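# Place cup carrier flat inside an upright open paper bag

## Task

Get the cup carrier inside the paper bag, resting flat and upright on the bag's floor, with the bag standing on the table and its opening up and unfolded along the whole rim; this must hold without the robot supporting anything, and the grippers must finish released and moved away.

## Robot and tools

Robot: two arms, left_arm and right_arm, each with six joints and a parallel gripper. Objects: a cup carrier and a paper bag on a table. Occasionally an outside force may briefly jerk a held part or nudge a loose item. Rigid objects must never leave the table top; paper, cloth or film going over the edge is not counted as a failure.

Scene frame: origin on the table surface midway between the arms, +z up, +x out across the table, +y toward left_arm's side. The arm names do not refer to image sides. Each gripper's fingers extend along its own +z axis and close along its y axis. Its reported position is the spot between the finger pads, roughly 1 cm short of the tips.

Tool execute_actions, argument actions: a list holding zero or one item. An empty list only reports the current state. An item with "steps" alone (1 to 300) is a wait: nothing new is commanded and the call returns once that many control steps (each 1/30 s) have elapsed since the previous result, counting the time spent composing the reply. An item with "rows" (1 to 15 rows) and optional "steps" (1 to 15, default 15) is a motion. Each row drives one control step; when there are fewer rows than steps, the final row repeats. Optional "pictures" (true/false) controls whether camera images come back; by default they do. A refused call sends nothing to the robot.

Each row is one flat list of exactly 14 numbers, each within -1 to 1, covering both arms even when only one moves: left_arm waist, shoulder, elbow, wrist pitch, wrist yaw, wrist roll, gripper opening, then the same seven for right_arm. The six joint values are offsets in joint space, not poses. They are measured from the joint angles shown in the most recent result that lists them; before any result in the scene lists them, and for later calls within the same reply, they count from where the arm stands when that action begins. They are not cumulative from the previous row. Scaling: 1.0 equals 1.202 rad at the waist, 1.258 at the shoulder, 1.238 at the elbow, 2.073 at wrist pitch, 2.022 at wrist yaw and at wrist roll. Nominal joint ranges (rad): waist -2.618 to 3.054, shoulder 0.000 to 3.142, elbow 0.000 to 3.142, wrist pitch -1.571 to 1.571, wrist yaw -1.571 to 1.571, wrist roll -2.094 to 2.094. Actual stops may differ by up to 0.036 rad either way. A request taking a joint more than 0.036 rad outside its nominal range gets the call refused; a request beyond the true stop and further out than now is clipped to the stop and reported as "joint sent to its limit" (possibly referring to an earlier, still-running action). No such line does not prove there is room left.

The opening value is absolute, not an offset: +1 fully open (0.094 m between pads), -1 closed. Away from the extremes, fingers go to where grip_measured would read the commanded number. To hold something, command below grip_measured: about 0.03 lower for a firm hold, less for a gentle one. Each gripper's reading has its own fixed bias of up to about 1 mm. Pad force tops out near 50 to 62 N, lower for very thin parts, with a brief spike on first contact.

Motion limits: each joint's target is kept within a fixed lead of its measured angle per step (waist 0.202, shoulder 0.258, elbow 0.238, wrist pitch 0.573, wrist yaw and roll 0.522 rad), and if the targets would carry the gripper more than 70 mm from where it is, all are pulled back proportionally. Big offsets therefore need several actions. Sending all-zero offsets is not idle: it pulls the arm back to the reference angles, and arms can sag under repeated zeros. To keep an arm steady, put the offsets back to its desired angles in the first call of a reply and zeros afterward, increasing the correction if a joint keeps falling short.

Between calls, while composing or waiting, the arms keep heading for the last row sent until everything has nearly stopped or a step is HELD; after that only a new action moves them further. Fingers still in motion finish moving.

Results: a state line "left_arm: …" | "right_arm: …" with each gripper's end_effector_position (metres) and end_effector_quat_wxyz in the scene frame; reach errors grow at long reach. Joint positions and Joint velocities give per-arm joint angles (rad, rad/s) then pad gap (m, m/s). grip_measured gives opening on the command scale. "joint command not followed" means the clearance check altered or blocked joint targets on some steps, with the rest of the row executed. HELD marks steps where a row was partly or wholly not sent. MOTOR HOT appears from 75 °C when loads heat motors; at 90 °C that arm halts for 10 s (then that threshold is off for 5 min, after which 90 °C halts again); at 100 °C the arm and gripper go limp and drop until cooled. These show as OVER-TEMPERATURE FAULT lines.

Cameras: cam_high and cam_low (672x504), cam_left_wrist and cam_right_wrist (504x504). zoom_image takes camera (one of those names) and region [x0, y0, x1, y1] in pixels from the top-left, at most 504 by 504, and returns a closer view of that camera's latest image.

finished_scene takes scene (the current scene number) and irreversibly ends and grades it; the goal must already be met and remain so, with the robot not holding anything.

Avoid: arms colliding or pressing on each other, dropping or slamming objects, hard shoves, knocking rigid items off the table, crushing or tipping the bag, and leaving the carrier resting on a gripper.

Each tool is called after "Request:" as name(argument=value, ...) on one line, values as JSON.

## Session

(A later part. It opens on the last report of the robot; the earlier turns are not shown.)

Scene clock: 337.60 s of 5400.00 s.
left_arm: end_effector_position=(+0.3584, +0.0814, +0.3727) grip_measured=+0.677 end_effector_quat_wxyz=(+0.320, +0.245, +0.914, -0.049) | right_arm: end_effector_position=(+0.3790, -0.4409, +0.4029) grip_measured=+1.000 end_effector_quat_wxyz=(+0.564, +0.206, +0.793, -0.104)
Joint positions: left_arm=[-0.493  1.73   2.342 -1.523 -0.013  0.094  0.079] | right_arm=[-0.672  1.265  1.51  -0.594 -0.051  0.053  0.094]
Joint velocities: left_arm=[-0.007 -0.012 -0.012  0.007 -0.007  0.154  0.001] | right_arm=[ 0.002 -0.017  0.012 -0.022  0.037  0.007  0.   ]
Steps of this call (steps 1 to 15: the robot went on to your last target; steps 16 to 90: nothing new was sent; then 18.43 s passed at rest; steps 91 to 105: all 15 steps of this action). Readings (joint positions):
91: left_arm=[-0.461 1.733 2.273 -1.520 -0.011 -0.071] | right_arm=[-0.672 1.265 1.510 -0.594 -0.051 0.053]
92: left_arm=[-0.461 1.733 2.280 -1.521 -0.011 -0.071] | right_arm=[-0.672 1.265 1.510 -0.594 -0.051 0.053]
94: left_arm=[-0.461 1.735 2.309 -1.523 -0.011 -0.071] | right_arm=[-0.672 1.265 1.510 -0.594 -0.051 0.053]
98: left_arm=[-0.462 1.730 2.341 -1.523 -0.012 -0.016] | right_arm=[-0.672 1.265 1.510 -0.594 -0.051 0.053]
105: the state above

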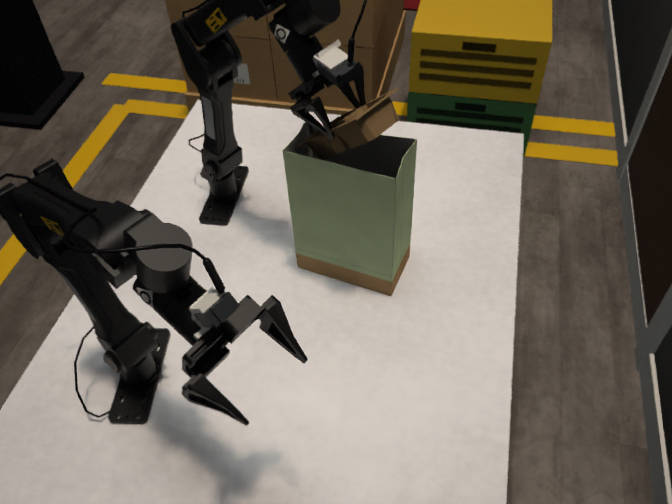

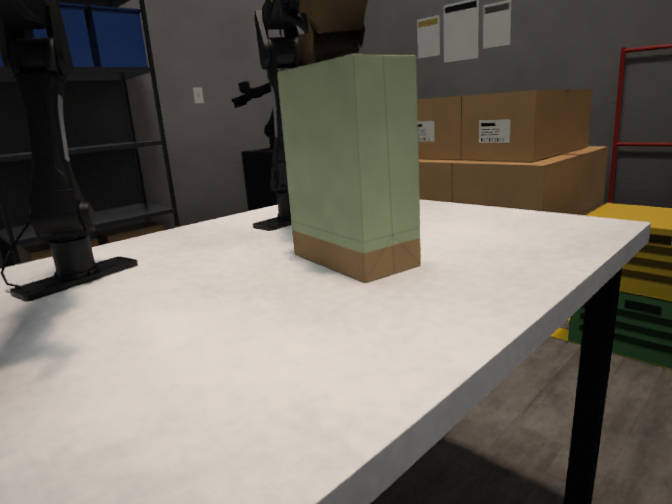

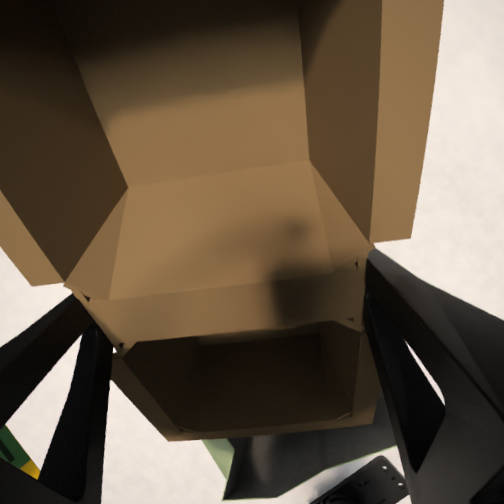

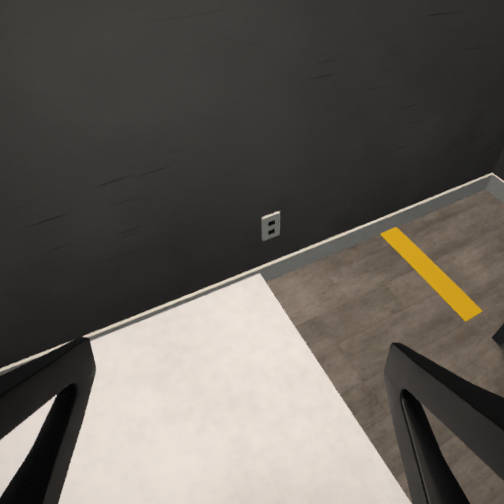

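Request:
execute_actions(actions=[{"rows":[[0,-0.03,0.09,0,0,-0.02,0.6,0.2,-0.2,0.3,-0.2,0,0,1]],"steps":15}], pictures=false)

Request:
execute_actions(actions=[{"rows":[[0,0,0,0,0,0,0.6,0.75,0,0,-0.22,0,0,1]],"steps":15}], pictures=false)

Request:
execute_actions(actions=[{"steps":15}])

Scene clock: 345.20 s of 5400.00 s.
left_arm: end_effector_position=(+0.3483, +0.0861, +0.4103) grip_measured=+0.677 end_effector_quat_wxyz=(+0.371, +0.227, +0.898, -0.062) | right_arm: end_effector_position=(+0.2562, -0.3146, +0.5547) grip_measured=+1.000 end_effector_quat_wxyz=(+0.687, +0.098, +0.718, -0.055)
Joint positions: left_arm=[-0.493  1.698  2.428 -1.53  -0.013  0.068  0.079] | right_arm=[-0.443  1.003  1.875 -0.923 -0.048  0.053  0.094]
Joint velocities: left_arm=[-0.017  0.002 -0.007  0.037 -0.081 -0.037 -0.   ] | right_arm=[ 0.012 -0.383  0.266 -0.256 -0.051  0.066  0.   ]
Steps of this call (steps 1 to 30: the robot went on to your last target; steps 31 to 90: nothing new was sent; then 4.10 s passed at rest; steps 91 to 105: all 15 steps of this action). Readings (joint positions):
91: left_arm=[-0.493 1.731 2.355 -1.529 -0.013 0.115] | right_arm=[-0.662 1.260 1.519 -0.616 -0.046 0.053]
92: left_arm=[-0.493 1.733 2.372 -1.531 -0.013 0.105] | right_arm=[-0.640 1.251 1.531 -0.654 -0.043 0.053]
94: left_arm=[-0.493 1.728 2.402 -1.531 -0.013 0.091] | right_arm=[-0.582 1.218 1.564 -0.717 -0.044 0.053]
98: left_arm=[-0.493 1.702 2.425 -1.530 -0.013 0.076] | right_arm=[-0.496 1.139 1.681 -0.815 -0.047 0.053]
105: the state above

Scene clock: 345.70 s of 5400.00 s.
left_arm: end_effector_position=(+0.3482, +0.0861, +0.4103) grip_measured=+0.677 end_effector_quat_wxyz=(+0.371, +0.227, +0.898, -0.062) | right_arm: end_effector_position=(+0.1860, -0.1337, +0.4588) grip_measured=+1.000 end_effector_quat_wxyz=(+0.491, -0.251, +0.811, +0.196)
Joint positions: left_arm=[-0.493  1.698  2.428 -1.531 -0.013  0.068  0.079] | right_arm=[ 0.442  0.995  1.887 -1.349 -0.052  0.053  0.094]
Joint velocities: left_arm=[-0.002  0.002 -0.007  0.066  0.037 -0.037 -0.   ] | right_arm=[ 0.139 -0.007  0.012 -0.168 -0.066  0.007  0.   ]
Steps of this call (steps 1 to 15: all 15 steps of this action). Readings (joint positions):
1: left_arm=[-0.493 1.698 2.428 -1.530 -0.013 0.068] | right_arm=[-0.408 0.993 1.884 -0.958 -0.037 0.053]
2: left_arm=[-0.493 1.698 2.428 -1.530 -0.013 0.068] | right_arm=[-0.342 0.985 1.887 -1.017 -0.038 0.053]
4: left_arm=[-0.493 1.698 2.428 -1.531 -0.013 0.068] | right_arm=[-0.197 0.984 1.887 -1.141 -0.040 0.053]
8: left_arm=[-0.493 1.698 2.428 -1.531 -0.013 0.068] | right_arm=[0.100 0.995 1.887 -1.283 -0.044 0.053]
15: the state above

Scene clock: 346.20 s of 5400.00 s.
left_arm: end_effector_position=(+0.3482, +0.0861, +0.4103) grip_measured=+0.677 end_effector_quat_wxyz=(+0.371, +0.227, +0.898, -0.062) | right_arm: end_effector_position=(+0.1840, -0.1336, +0.4557) grip_measured=+1.000 end_effector_quat_wxyz=(+0.485, -0.255, +0.814, +0.195)
Joint positions: left_arm=[-0.493  1.698  2.428 -1.531 -0.013  0.068  0.079] | right_arm=[ 0.448  0.995  1.887 -1.363 -0.052  0.053  0.094]
Joint velocities: left_arm=[-0.002 -0.007  0.002 -0.11  -0.007 -0.007  0.   ] | right_arm=[ 0.007  0.017 -0.002 -0.007 -0.007 -0.007  0.   ]
Steps of this call (steps 1 to 15: the robot went on to your last target). Readings (joint positions):
1: left_arm=[-0.493 1.698 2.428 -1.531 -0.013 0.068] | right_arm=[0.445 0.995 1.887 -1.352 -0.052 0.053]
2: left_arm=[-0.493 1.698 2.428 -1.531 -0.013 0.068] | right_arm=[0.446 0.995 1.887 -1.354 -0.052 0.053]
4: left_arm=[-0.493 1.698 2.428 -1.531 -0.013 0.068] | right_arm=[0.447 0.995 1.887 -1.358 -0.052 0.053]
8: left_arm=[-0.493 1.698 2.428 -1.531 -0.013 0.068] | right_arm=[0.448 0.995 1.887 -1.361 -0.052 0.053]
15: the state above

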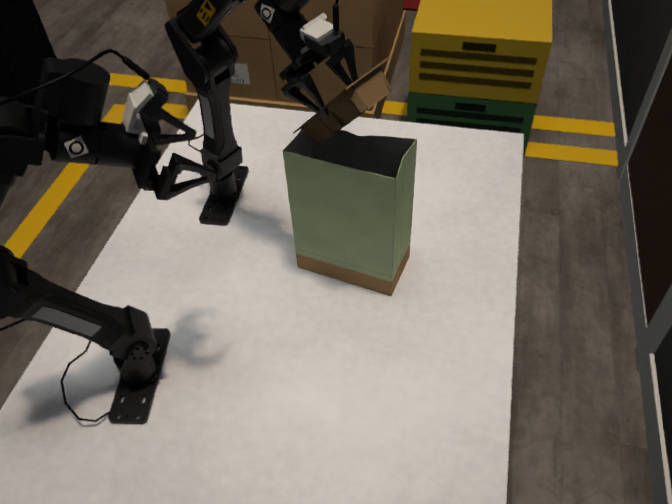

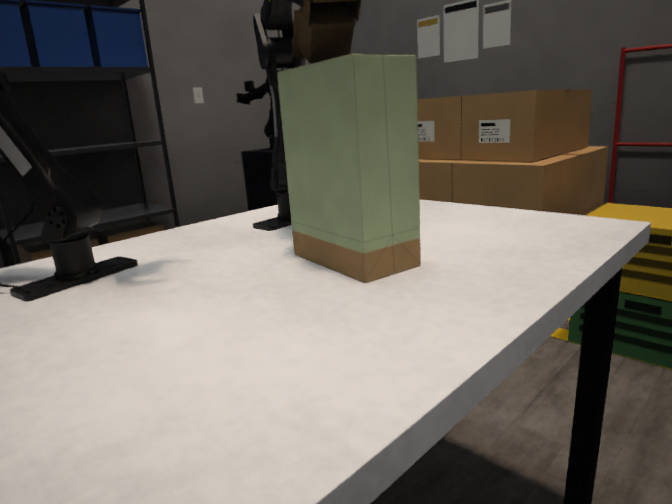

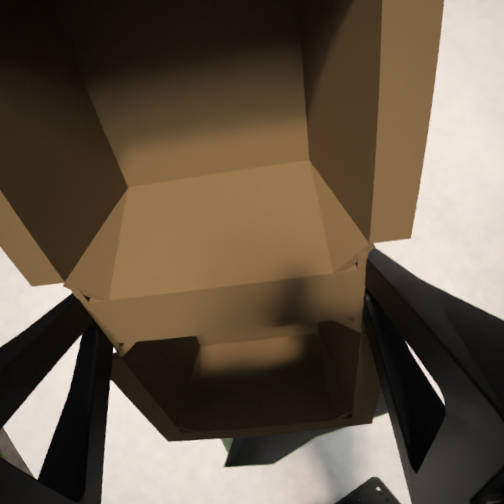

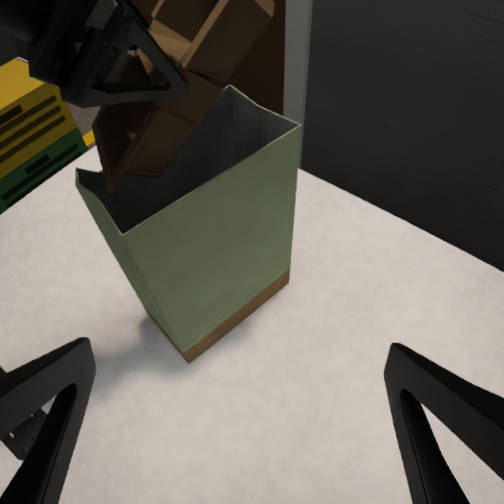

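Request:
execute_actions(actions=[{"rows":[[-0.05,0.02,0,0,0,0,0.6,0,0,0,0,0,0,1]],"steps":10}], pictures=false)

Request:
execute_actions(actions=[{"rows":[[0,0,-0.05,0,0,0,0.6,0,0,0,0,0,0,1]],"steps":12}])

Request:
zoom_image(camera="cam_right_wrist", region=[40,0,320,260])

Request:
zoom_image(camera="cam_high", region=[260,60,440,200])

Scene clock: 355.57 s of 5400.00 s.
left_arm: end_effector_position=(+0.3459, +0.0636, +0.4007) grip_measured=+0.677 end_effector_quat_wxyz=(+0.357, +0.254, +0.896, -0.070) | right_arm: end_effector_position=(+0.1839, -0.1337, +0.4556) grip_measured=+1.000 end_effector_quat_wxyz=(+0.485, -0.255, +0.814, +0.195)
Joint positions: left_arm=[-0.551  1.725  2.428 -1.531 -0.014  0.068  0.079] | right_arm=[ 0.448  0.995  1.887 -1.363 -0.052  0.053  0.094]
Joint velocities: left_arm=[-0.022  0.022  0.007  0.007  0.066  0.007 -0.001] | right_arm=[ 0.007 -0.002 -0.002 -0.037  0.051 -0.037  0.   ]
Steps of this call (steps 1 to 15: the robot went on to your last target; steps 16 to 90: nothing new was sent; then 6.03 s passed at rest; steps 91 to 100: all 10 steps of this action). Readings (joint positions):
91: left_arm=[-0.500 1.699 2.428 -1.531 -0.017 0.068] | right_arm=[0.448 0.995 1.887 -1.363 -0.052 0.053]
92: left_arm=[-0.513 1.701 2.428 -1.531 -0.019 0.068] | right_arm=[0.448 0.995 1.887 -1.363 -0.052 0.053]
94: left_arm=[-0.540 1.709 2.428 -1.531 -0.017 0.068] | right_arm=[0.448 0.995 1.887 -1.363 -0.052 0.053]
98: left_arm=[-0.551 1.723 2.428 -1.531 -0.014 0.068] | right_arm=[0.448 0.995 1.887 -1.363 -0.052 0.053]
100: the state above

Scene clock: 355.97 s of 5400.00 s.
left_arm: end_effector_position=(+0.3473, +0.0629, +0.3821) grip_measured=+0.677 end_effector_quat_wxyz=(+0.329, +0.257, +0.906, -0.064) | right_arm: end_effector_position=(+0.1839, -0.1337, +0.4556) grip_measured=+1.000 end_effector_quat_wxyz=(+0.485, -0.255, +0.814, +0.195)
Joint positions: left_arm=[-0.551  1.73   2.377 -1.533 -0.014  0.068  0.079] | right_arm=[ 0.448  0.995  1.887 -1.363 -0.052  0.053  0.094]
Joint velocities: left_arm=[-0.017 -0.022 -0.027  0.022  0.022  0.022  0.001] | right_arm=[ 0.012  0.007  0.002 -0.051  0.11   0.022  0.   ]
Steps of this call (steps 1 to 12: all 12 steps of this action). Readings (joint positions):
1: left_arm=[-0.551 1.725 2.420 -1.529 -0.014 0.068] | right_arm=[0.448 0.995 1.887 -1.363 -0.052 0.053]
2: left_arm=[-0.551 1.723 2.410 -1.529 -0.014 0.068] | right_arm=[0.448 0.995 1.887 -1.363 -0.052 0.053]
4: left_arm=[-0.551 1.724 2.391 -1.530 -0.014 0.068] | right_arm=[0.448 0.995 1.887 -1.363 -0.052 0.053]
8: left_arm=[-0.551 1.730 2.377 -1.533 -0.014 0.068] | right_arm=[0.448 0.995 1.887 -1.363 -0.052 0.053]
12: the state above

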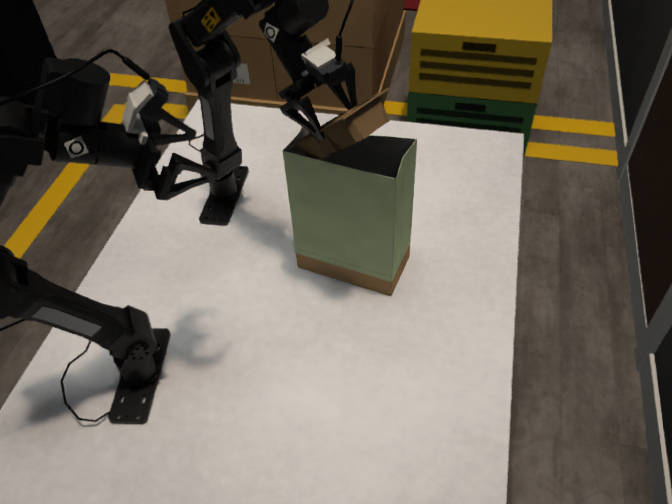

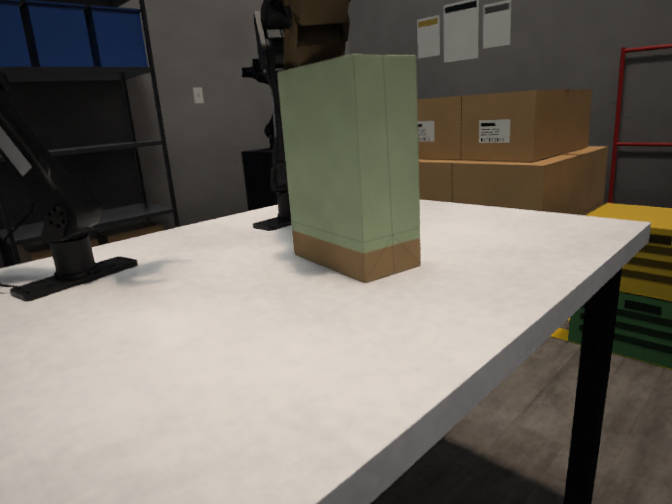

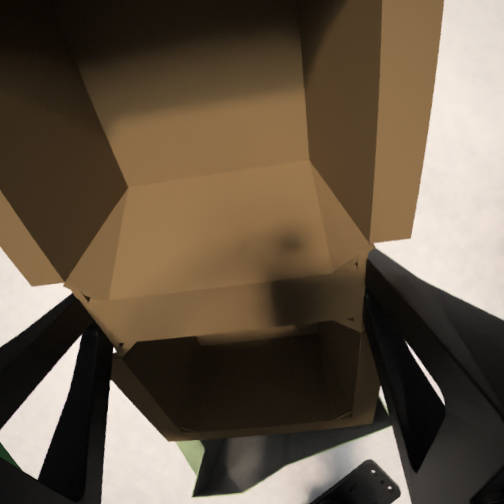

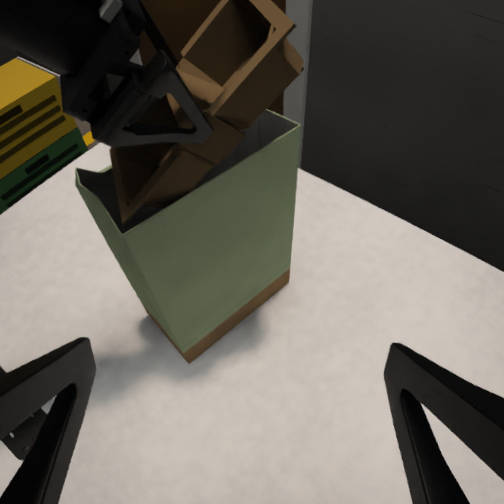

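Region (40, 0, 320, 260) of cam_right_wrist's 504x504 image, scaled by 1.800, with more detail than that image has; it fills the top 468 rows of this view, and the rest is white.

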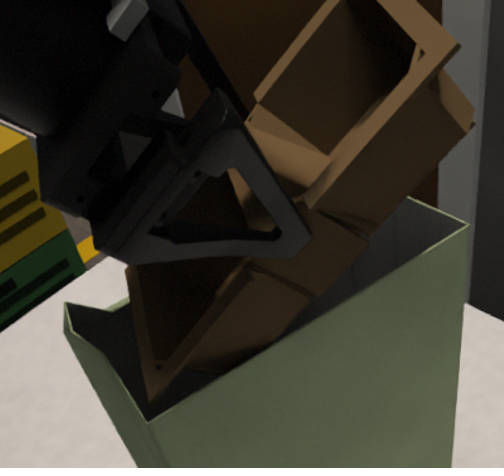

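Region (260, 60, 440, 200) of cam_high's 672x504 image, scaled by 2.800, with more detail than that image has.

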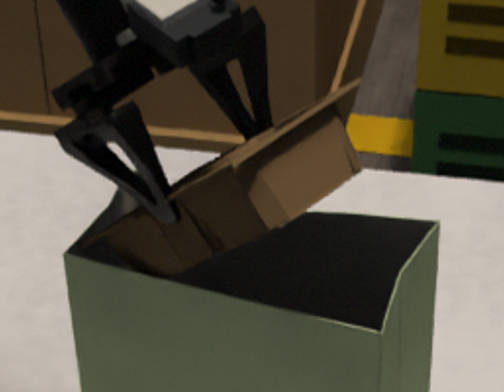

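Request:
execute_actions(actions=[{"rows":[[0.02,0.03,0.03,0,0,0,0.6,0,0,0,0,0,0,1],[0.02,0.03,0.03,0,0,0,0.6,0,0,0,0,0,0,1],[0.03,0.05,0.03,0,0,0,0.6,0,0,0,0,0,0,1]],"steps":12}])

Request:
zoom_image(camera="cam_right_wrist", region=[40,0,320,260])

Request:
zoom_image(camera="cam_high", region=[260,60,440,200])

Scene clock: 363.80 s of 5400.00 s.
left_arm: end_effector_position=(+0.3693, +0.0651, +0.3577) grip_measured=+0.677 end_effector_quat_wxyz=(+0.300, +0.246, +0.920, -0.052) | right_arm: end_effector_position=(+0.1839, -0.1337, +0.4556) grip_measured=+1.000 end_effector_quat_wxyz=(+0.485, -0.255, +0.814, +0.195)
Joint positions: left_arm=[-0.519  1.806  2.389 -1.536 -0.014  0.068  0.079] | right_arm=[ 0.448  0.995  1.887 -1.363 -0.052  0.053  0.094]
Joint velocities: left_arm=[ 0.017 -0.002 -0.007 -0.037 -0.051 -0.022  0.001] | right_arm=[-0.012 -0.012  0.032 -0.037  0.022  0.037  0.   ]
Steps of this call (steps 1 to 15: the robot went on to your last target; steps 16 to 90: nothing new was sent; then 4.43 s passed at rest; steps 91 to 102: all 12 steps of this action). Readings (joint positions):
91: left_arm=[-0.549 1.733 2.379 -1.534 -0.014 0.068] | right_arm=[0.448 0.995 1.887 -1.363 -0.052 0.053]
92: left_arm=[-0.545 1.738 2.383 -1.535 -0.014 0.068] | right_arm=[0.448 0.995 1.887 -1.363 -0.052 0.053]
94: left_arm=[-0.532 1.755 2.389 -1.535 -0.014 0.068] | right_arm=[0.448 0.995 1.887 -1.363 -0.052 0.053]
98: left_arm=[-0.519 1.794 2.389 -1.536 -0.014 0.068] | right_arm=[0.448 0.995 1.887 -1.363 -0.052 0.053]
102: the state above

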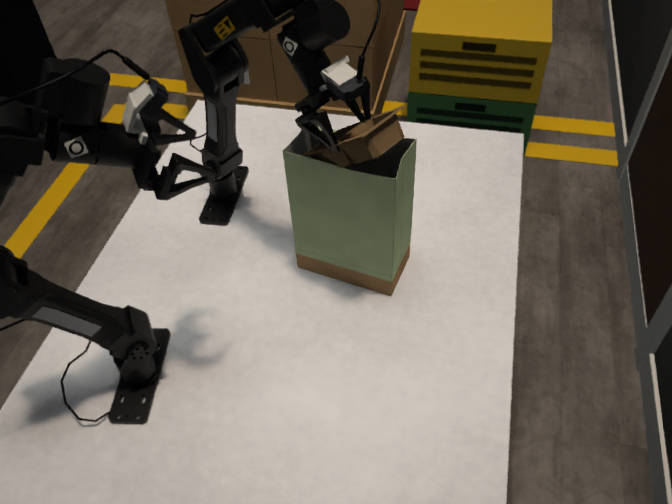

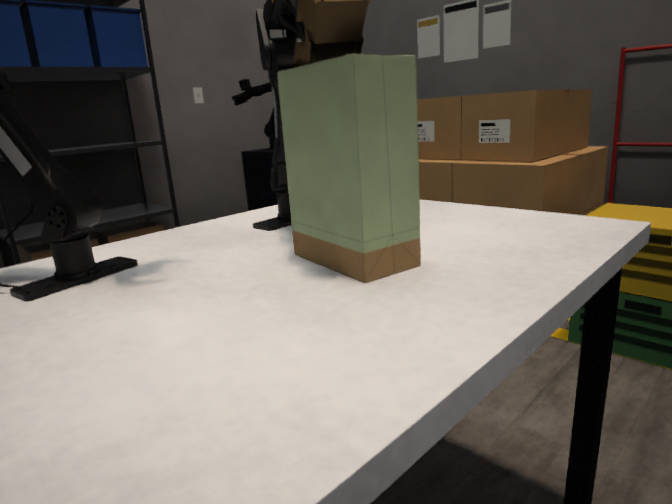

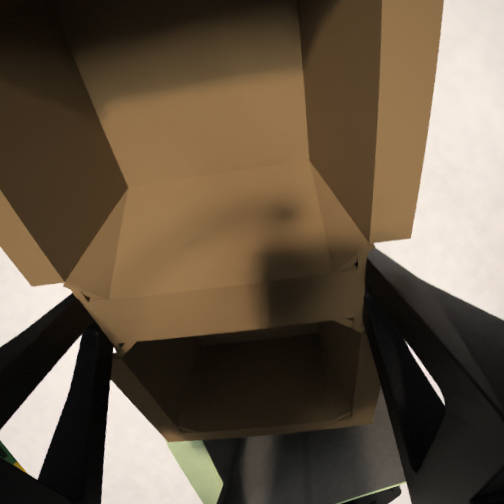

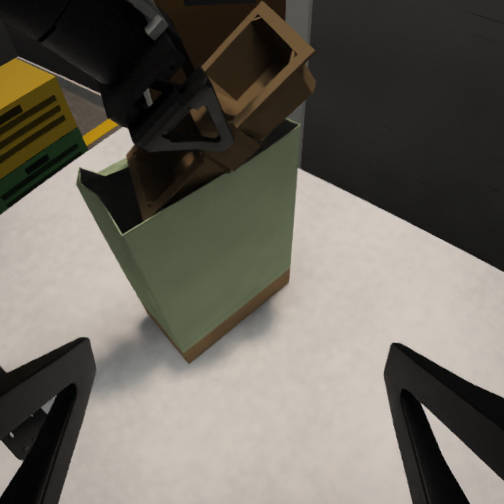

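Region (40, 0, 320, 260) of cam_right_wrist's 504x504 image, scaled by 1.800, with more detail than that image has; it fills the top 468 rows of this view, and the rest is white.

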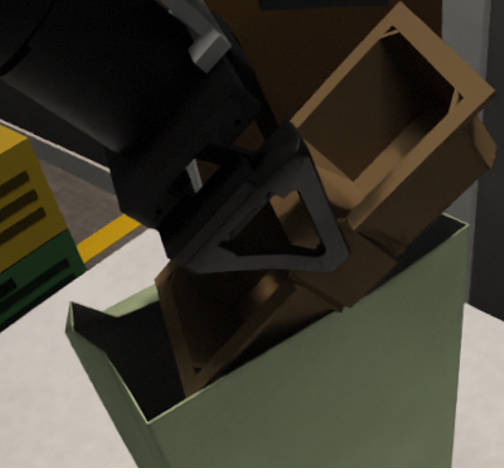

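Region (260, 60, 440, 200) of cam_high's 672x504 image, scaled by 2.800, with more detail than that image has.

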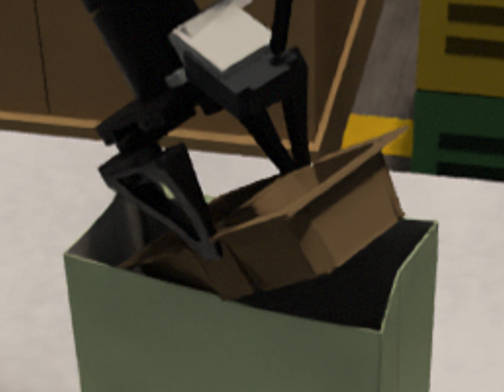

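Request:
execute_actions(actions=[{"rows":[[-0.02,-0.02,0,0,0,0,0.6,0,0,0,0,0,0,1],[-0.02,-0.02,0,0,0,0,0.6,0,0,0,0,0,0,1],[-0.025,-0.02,0,0,0,0,0.6,0,0,0,0,0,0,1],[-0.025,-0.02,-0.03,0,0,0,0.6,0,0,0,0,0,0,1],[-0.025,-0.02,-0.03,0,0,0,0.6,0,0,0,0,0,0,1],[-0.025,-0.025,-0.06,0,0,0,0.6,0,0,0,0,0,0,1],[-0.025,-0.025,-0.06,0,0,0,0.6,0,0,0,0,0,0,1],[-0.025,-0.03,-0.085,0,0,0,0.6,0,0,0,0,0,0,1]],"steps":15}])

Request:
zoom_image(camera="cam_right_wrist", region=[40,0,320,260])

Request:
zoom_image(camera="cam_high", region=[260,60,440,200])

Scene clock: 375.60 s of 5400.00 s.
left_arm: end_effector_position=(+0.3595, +0.0594, +0.3367) grip_measured=+0.677 end_effector_quat_wxyz=(+0.267, +0.260, +0.927, -0.049) | right_arm: end_effector_position=(+0.1839, -0.1337, +0.4556) grip_measured=+1.000 end_effector_quat_wxyz=(+0.485, -0.255, +0.814, +0.195)
Joint positions: left_arm=[-0.544  1.787  2.297 -1.531 -0.016  0.068  0.079] | right_arm=[ 0.448  0.995  1.887 -1.363 -0.052  0.053  0.094]
Joint velocities: left_arm=[-0.012 -0.012 -0.017 -0.051 -0.051  0.037 -0.001] | right_arm=[ 0.012  0.007 -0.017 -0.022  0.007 -0.007  0.   ]
Steps of this call (steps 1 to 15: the robot went on to your last target; steps 16 to 90: nothing new was sent; then 8.30 s passed at rest; steps 91 to 105: all 15 steps of this action). Readings (joint positions):
91: left_arm=[-0.521 1.806 2.389 -1.536 -0.015 0.068] | right_arm=[0.448 0.995 1.887 -1.363 -0.052 0.053]
92: left_arm=[-0.524 1.806 2.389 -1.536 -0.016 0.068] | right_arm=[0.448 0.995 1.887 -1.363 -0.052 0.053]
94: left_arm=[-0.535 1.805 2.385 -1.534 -0.016 0.068] | right_arm=[0.448 0.995 1.887 -1.363 -0.052 0.053]
98: left_arm=[-0.544 1.791 2.338 -1.530 -0.016 0.068] | right_arm=[0.448 0.995 1.887 -1.363 -0.052 0.053]
105: the state above

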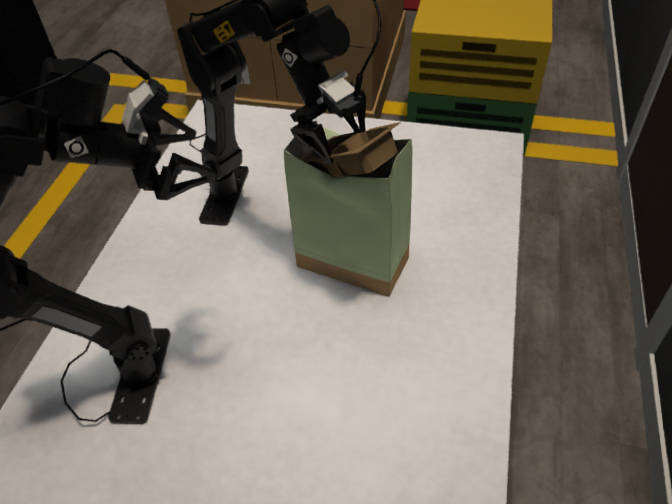

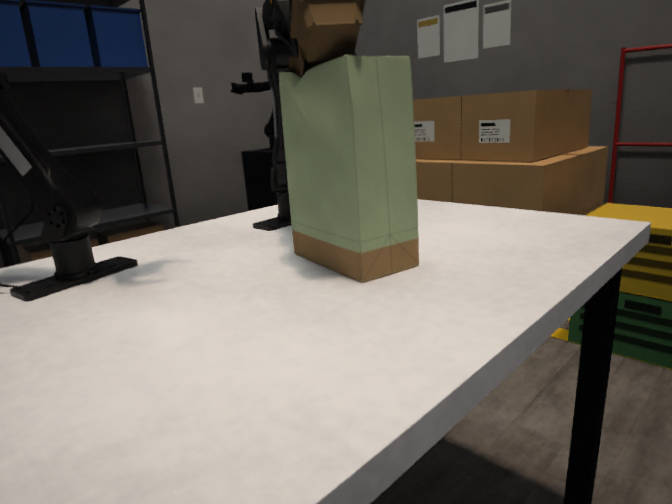

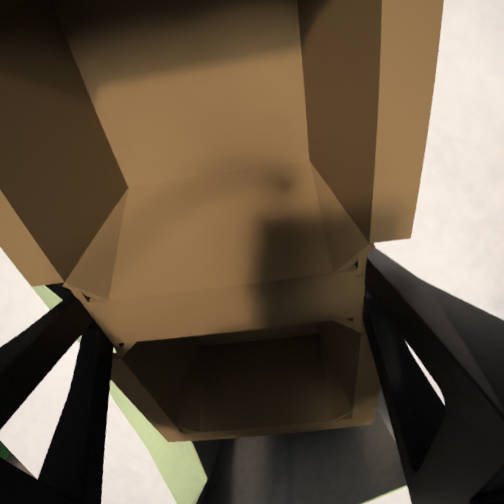

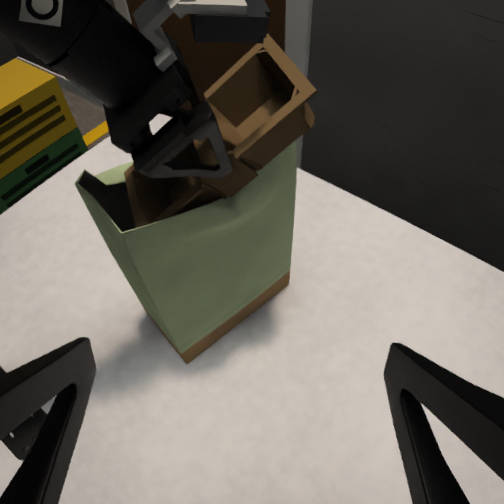

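Region (40, 0, 320, 260) of cam_right_wrist's 504x504 image, scaled by 1.800, with more detail than that image has; it fills the top 468 rows of this view, and the rest is white.

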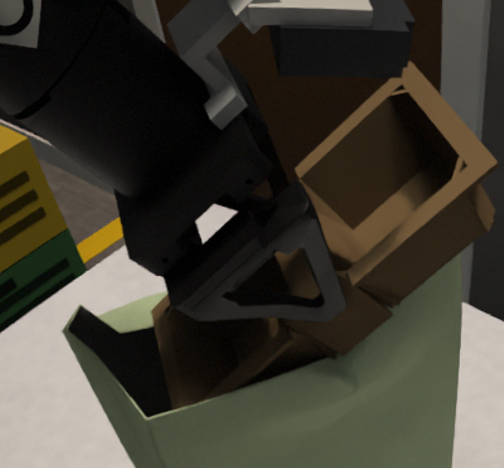

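Region (260, 60, 440, 200) of cam_high's 672x504 image, scaled by 2.800, with more detail than that image has.

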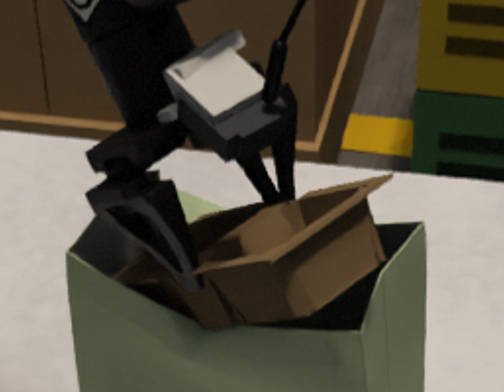

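Request:
execute_actions(actions=[{"rows":[[0,0,0.04,0,0,0,0.6,0,0,0,0,0,0,1],[0,0,0.06,0,0,0,0.6,0,0,0,0,0,0,1],[0,0,0.08,0,0,0,0.6,0,0,0,0,0,0,1],[0,0,0.1,0,0,0,0.6,0,0,0,0,0,0,1],[0,0,0.1,0,0,0,0.6,0,0,0,0,0,0,1],[0,0,0.1,0,0,0,0.6,0,0,0,0,0,0,1],[0,0,0.1,0,0,0,0.6,0,0,0,0,0,0,1],[0.02,0,0.1,0,0,-0.03,0.6,0,0,0,0,0,0,1],[0.04,0,0.1,0,0,-0.06,0.6,0,0,0,0,0,0,1],[0.06,0,0.1,0,0,-0.09,0.6,0,0,0,0,0,0,1],[0.06,0,0.1,0,0,-0.105,0.6,0,0,0,0,0,0,1]],"steps":15}], pictures=false)

Request:
execute_actions(actions=[{"steps":10}])

Request:
zoom_image(camera="cam_right_wrist", region=[40,0,320,260])

Request:
zoom_image(camera="cam_high", region=[260,60,440,200])

Scene clock: 390.00 s of 5400.00 s.
left_arm: end_effector_position=(+0.3750, +0.0841, +0.3644) grip_measured=+0.677 end_effector_quat_wxyz=(+0.306, +0.152, +0.937, -0.069) | right_arm: end_effector_position=(+0.1839, -0.1337, +0.4556) grip_measured=+1.000 end_effector_quat_wxyz=(+0.485, -0.255, +0.814, +0.195)
Joint positions: left_arm=[-0.471  1.794  2.395 -1.534 -0.018 -0.085  0.079] | right_arm=[ 0.448  0.995  1.887 -1.363 -0.052  0.053  0.094]
Joint velocities: left_arm=[ 0.012 -0.002  0.002  0.007 -0.051 -0.359  0.   ] | right_arm=[ 0.007 -0.027  0.002  0.081 -0.037 -0.007  0.   ]
Steps of this call (steps 1 to 15: the robot went on to your last target; steps 16 to 90: nothing new was sent; then 10.90 s passed at rest; steps 91 to 105: all 15 steps of this action). Readings (joint positions):
91: left_arm=[-0.544 1.787 2.300 -1.532 -0.016 0.068] | right_arm=[0.448 0.995 1.887 -1.363 -0.052 0.053]
92: left_arm=[-0.544 1.789 2.309 -1.533 -0.016 0.068] | right_arm=[0.448 0.995 1.887 -1.363 -0.052 0.053]
94: left_arm=[-0.544 1.795 2.343 -1.534 -0.016 0.068] | right_arm=[0.448 0.995 1.887 -1.363 -0.052 0.053]
98: left_arm=[-0.543 1.794 2.392 -1.534 -0.015 0.061] | right_arm=[0.448 0.995 1.887 -1.363 -0.052 0.053]
105: the state above

Scene clock: 390.33 s of 5400.00 s.
left_arm: end_effector_position=(+0.3750, +0.0841, +0.3644) grip_measured=+0.677 end_effector_quat_wxyz=(+0.304, +0.131, +0.940, -0.075) | right_arm: end_effector_position=(+0.1839, -0.1337, +0.4556) grip_measured=+1.000 end_effector_quat_wxyz=(+0.485, -0.255, +0.814, +0.195)
Joint positions: left_arm=[-0.471  1.794  2.395 -1.534 -0.018 -0.128  0.079] | right_arm=[ 0.448  0.995  1.887 -1.363 -0.052  0.053  0.094]
Joint velocities: left_arm=[ 0.002 -0.002 -0.002 -0.007  0.022 -0.066  0.   ] | right_arm=[-0.002 -0.012 -0.012  0.081  0.007 -0.022  0.   ]
Steps of this call (steps 1 to 10: the robot went on to your last target). Readings (joint positions):
1: left_arm=[-0.471 1.794 2.395 -1.534 -0.018 -0.095] | right_arm=[0.448 0.995 1.887 -1.363 -0.052 0.053]
2: left_arm=[-0.471 1.794 2.395 -1.534 -0.018 -0.102] | right_arm=[0.448 0.995 1.887 -1.363 -0.052 0.053]
4: left_arm=[-0.471 1.794 2.395 -1.534 -0.018 -0.114] | right_arm=[0.448 0.995 1.887 -1.363 -0.052 0.053]
8: left_arm=[-0.471 1.794 2.395 -1.534 -0.018 -0.125] | right_arm=[0.448 0.995 1.887 -1.363 -0.052 0.053]
10: the state above

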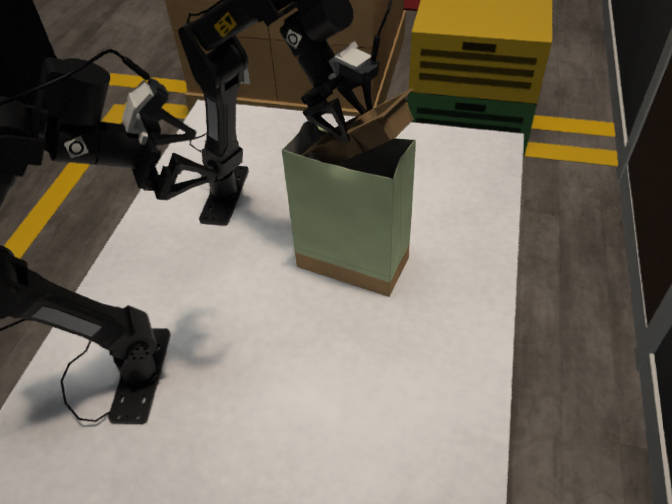

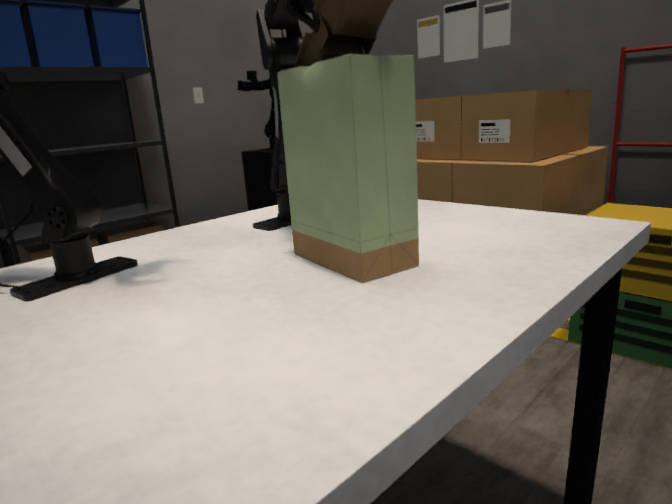

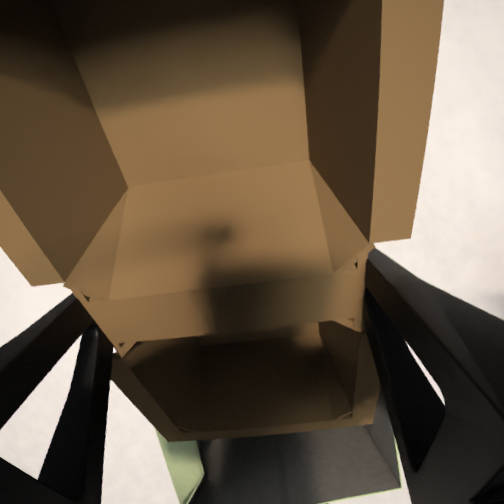

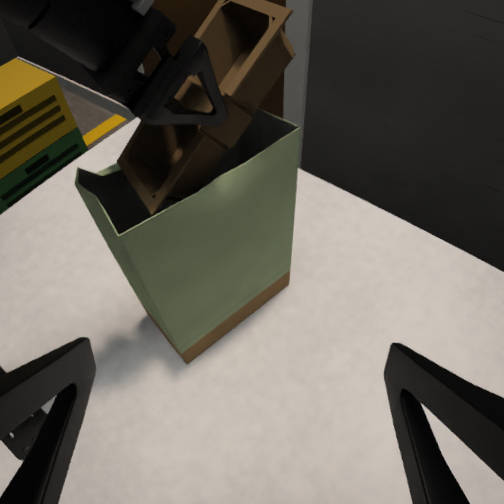

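Region (40, 0, 320, 260) of cam_right_wrist's 504x504 image, scaled by 1.800, with more detail than that image has; it fills the top 468 rows of this view, and the rest is white.

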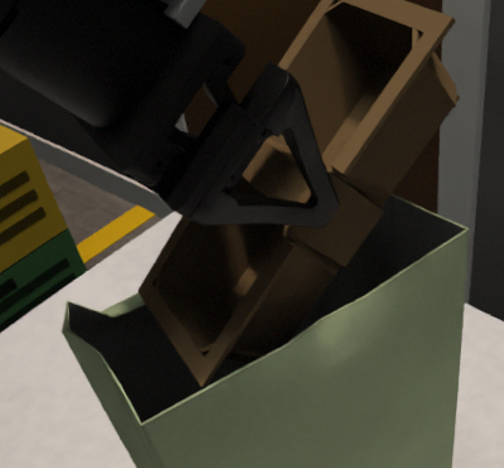

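Region (260, 60, 440, 200) of cam_high's 672x504 image, scaled by 2.800, with more detail than that image has.

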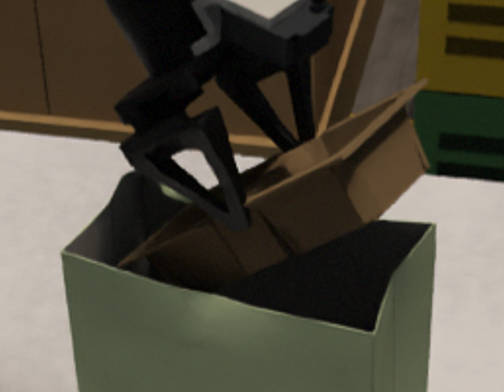

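Request:
execute_actions(actions=[{"rows":[[0.01,0,-0.01,0,0,0,0.6,0,0,0,0,0,0,1],[0.02,0,-0.01,0,0,0,0.6,0,0,0,0,0,0,1],[0.03,0,-0.01,0,0,0,0.6,0,0,0,0,0,0,1],[0.04,0,-0.01,0,0,0,0.6,0,0,0,0,0,0,1],[0.05,0,-0.01,0,0,0,0.6,0,0,0,0,0,0,1],[0.06,0,-0.01,0,0,0,0.6,0,0,0,0,0,0,1],[0.07,0,-0.01,0,0,0,0.6,0,0,0,0,0,0,1]],"steps":15}])

Request:
zoom_image(camera="cam_right_wrist", region=[40,0,320,260])

Request:
zoom_image(camera="cam_high", region=[260,60,440,200])

Scene clock: 407.23 s of 5400.00 s.
left_arm: end_effector_position=(+0.3866, +0.1149, +0.3644) grip_measured=+0.677 end_effector_quat_wxyz=(+0.307, +0.090, +0.945, -0.063) | right_arm: end_effector_position=(+0.1839, -0.1337, +0.4556) grip_measured=+1.000 end_effector_quat_wxyz=(+0.485, -0.255, +0.814, +0.195)
Joint positions: left_arm=[-0.388  1.794  2.395 -1.534 -0.019 -0.133  0.079] | right_arm=[ 0.448  0.995  1.887 -1.363 -0.052  0.053  0.094]
Joint velocities: left_arm=[-0.002 -0.012  0.017  0.007  0.007  0.022 -0.001] | right_arm=[ 0.002 -0.017 -0.022  0.037 -0.11  -0.022  0.   ]
Steps of this call (steps 1 to 30: the robot went on to your last target; steps 31 to 90: nothing new was sent; then 13.40 s passed at rest; steps 91 to 105: all 15 steps of this action). Readings (joint positions):
91: left_arm=[-0.470 1.794 2.395 -1.534 -0.018 -0.133] | right_arm=[0.448 0.995 1.887 -1.363 -0.052 0.053]
92: left_arm=[-0.469 1.794 2.395 -1.534 -0.017 -0.133] | right_arm=[0.448 0.995 1.887 -1.363 -0.052 0.053]
94: left_arm=[-0.455 1.794 2.395 -1.534 -0.016 -0.133] | right_arm=[0.448 0.995 1.887 -1.363 -0.052 0.053]
98: left_arm=[-0.405 1.794 2.395 -1.534 -0.016 -0.133] | right_arm=[0.448 0.995 1.887 -1.363 -0.052 0.053]
105: the state above

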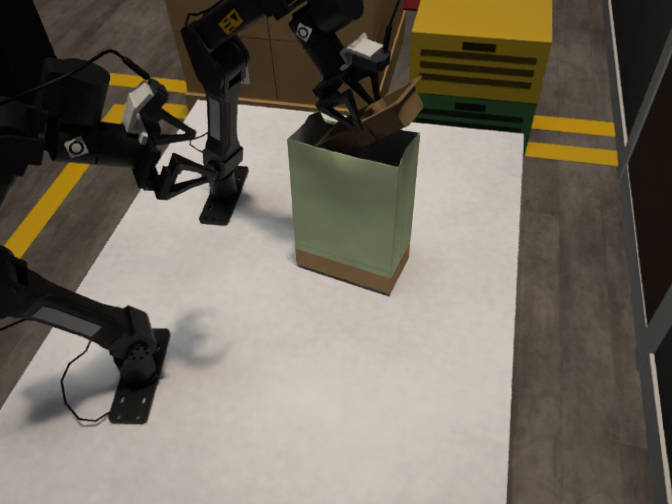

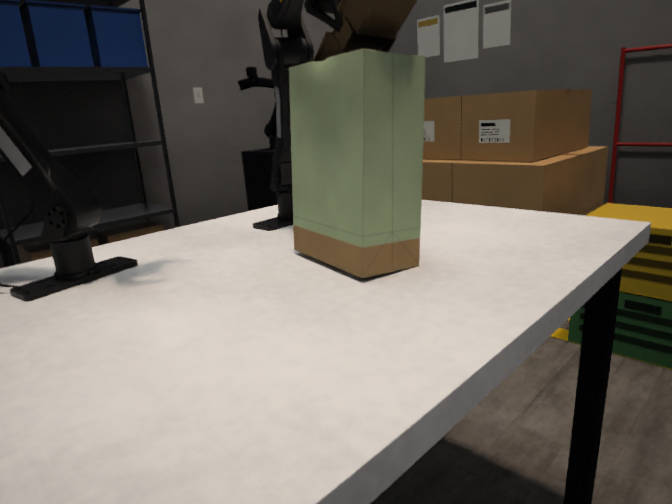

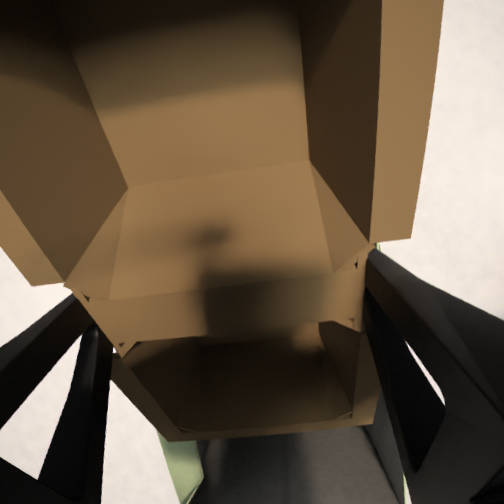

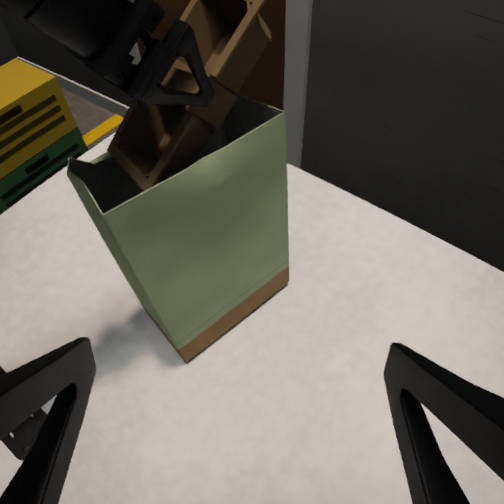

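Region (40, 0, 320, 260) of cam_right_wrist's 504x504 image, scaled by 1.800, with more detail than that image has; it fills the top 468 rows of this view, and the rest is white.

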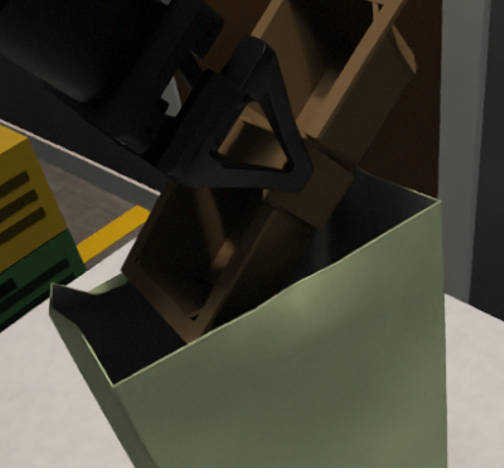

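Region (260, 60, 440, 200) of cam_high's 672x504 image, scaled by 2.800, with more detail than that image has.

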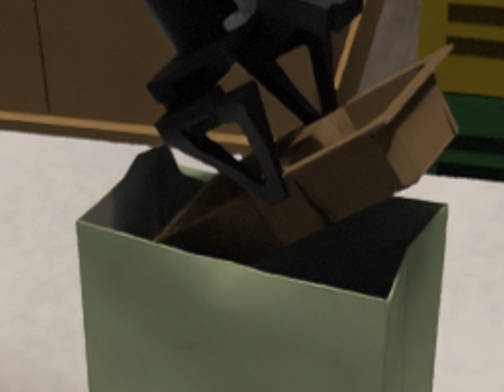

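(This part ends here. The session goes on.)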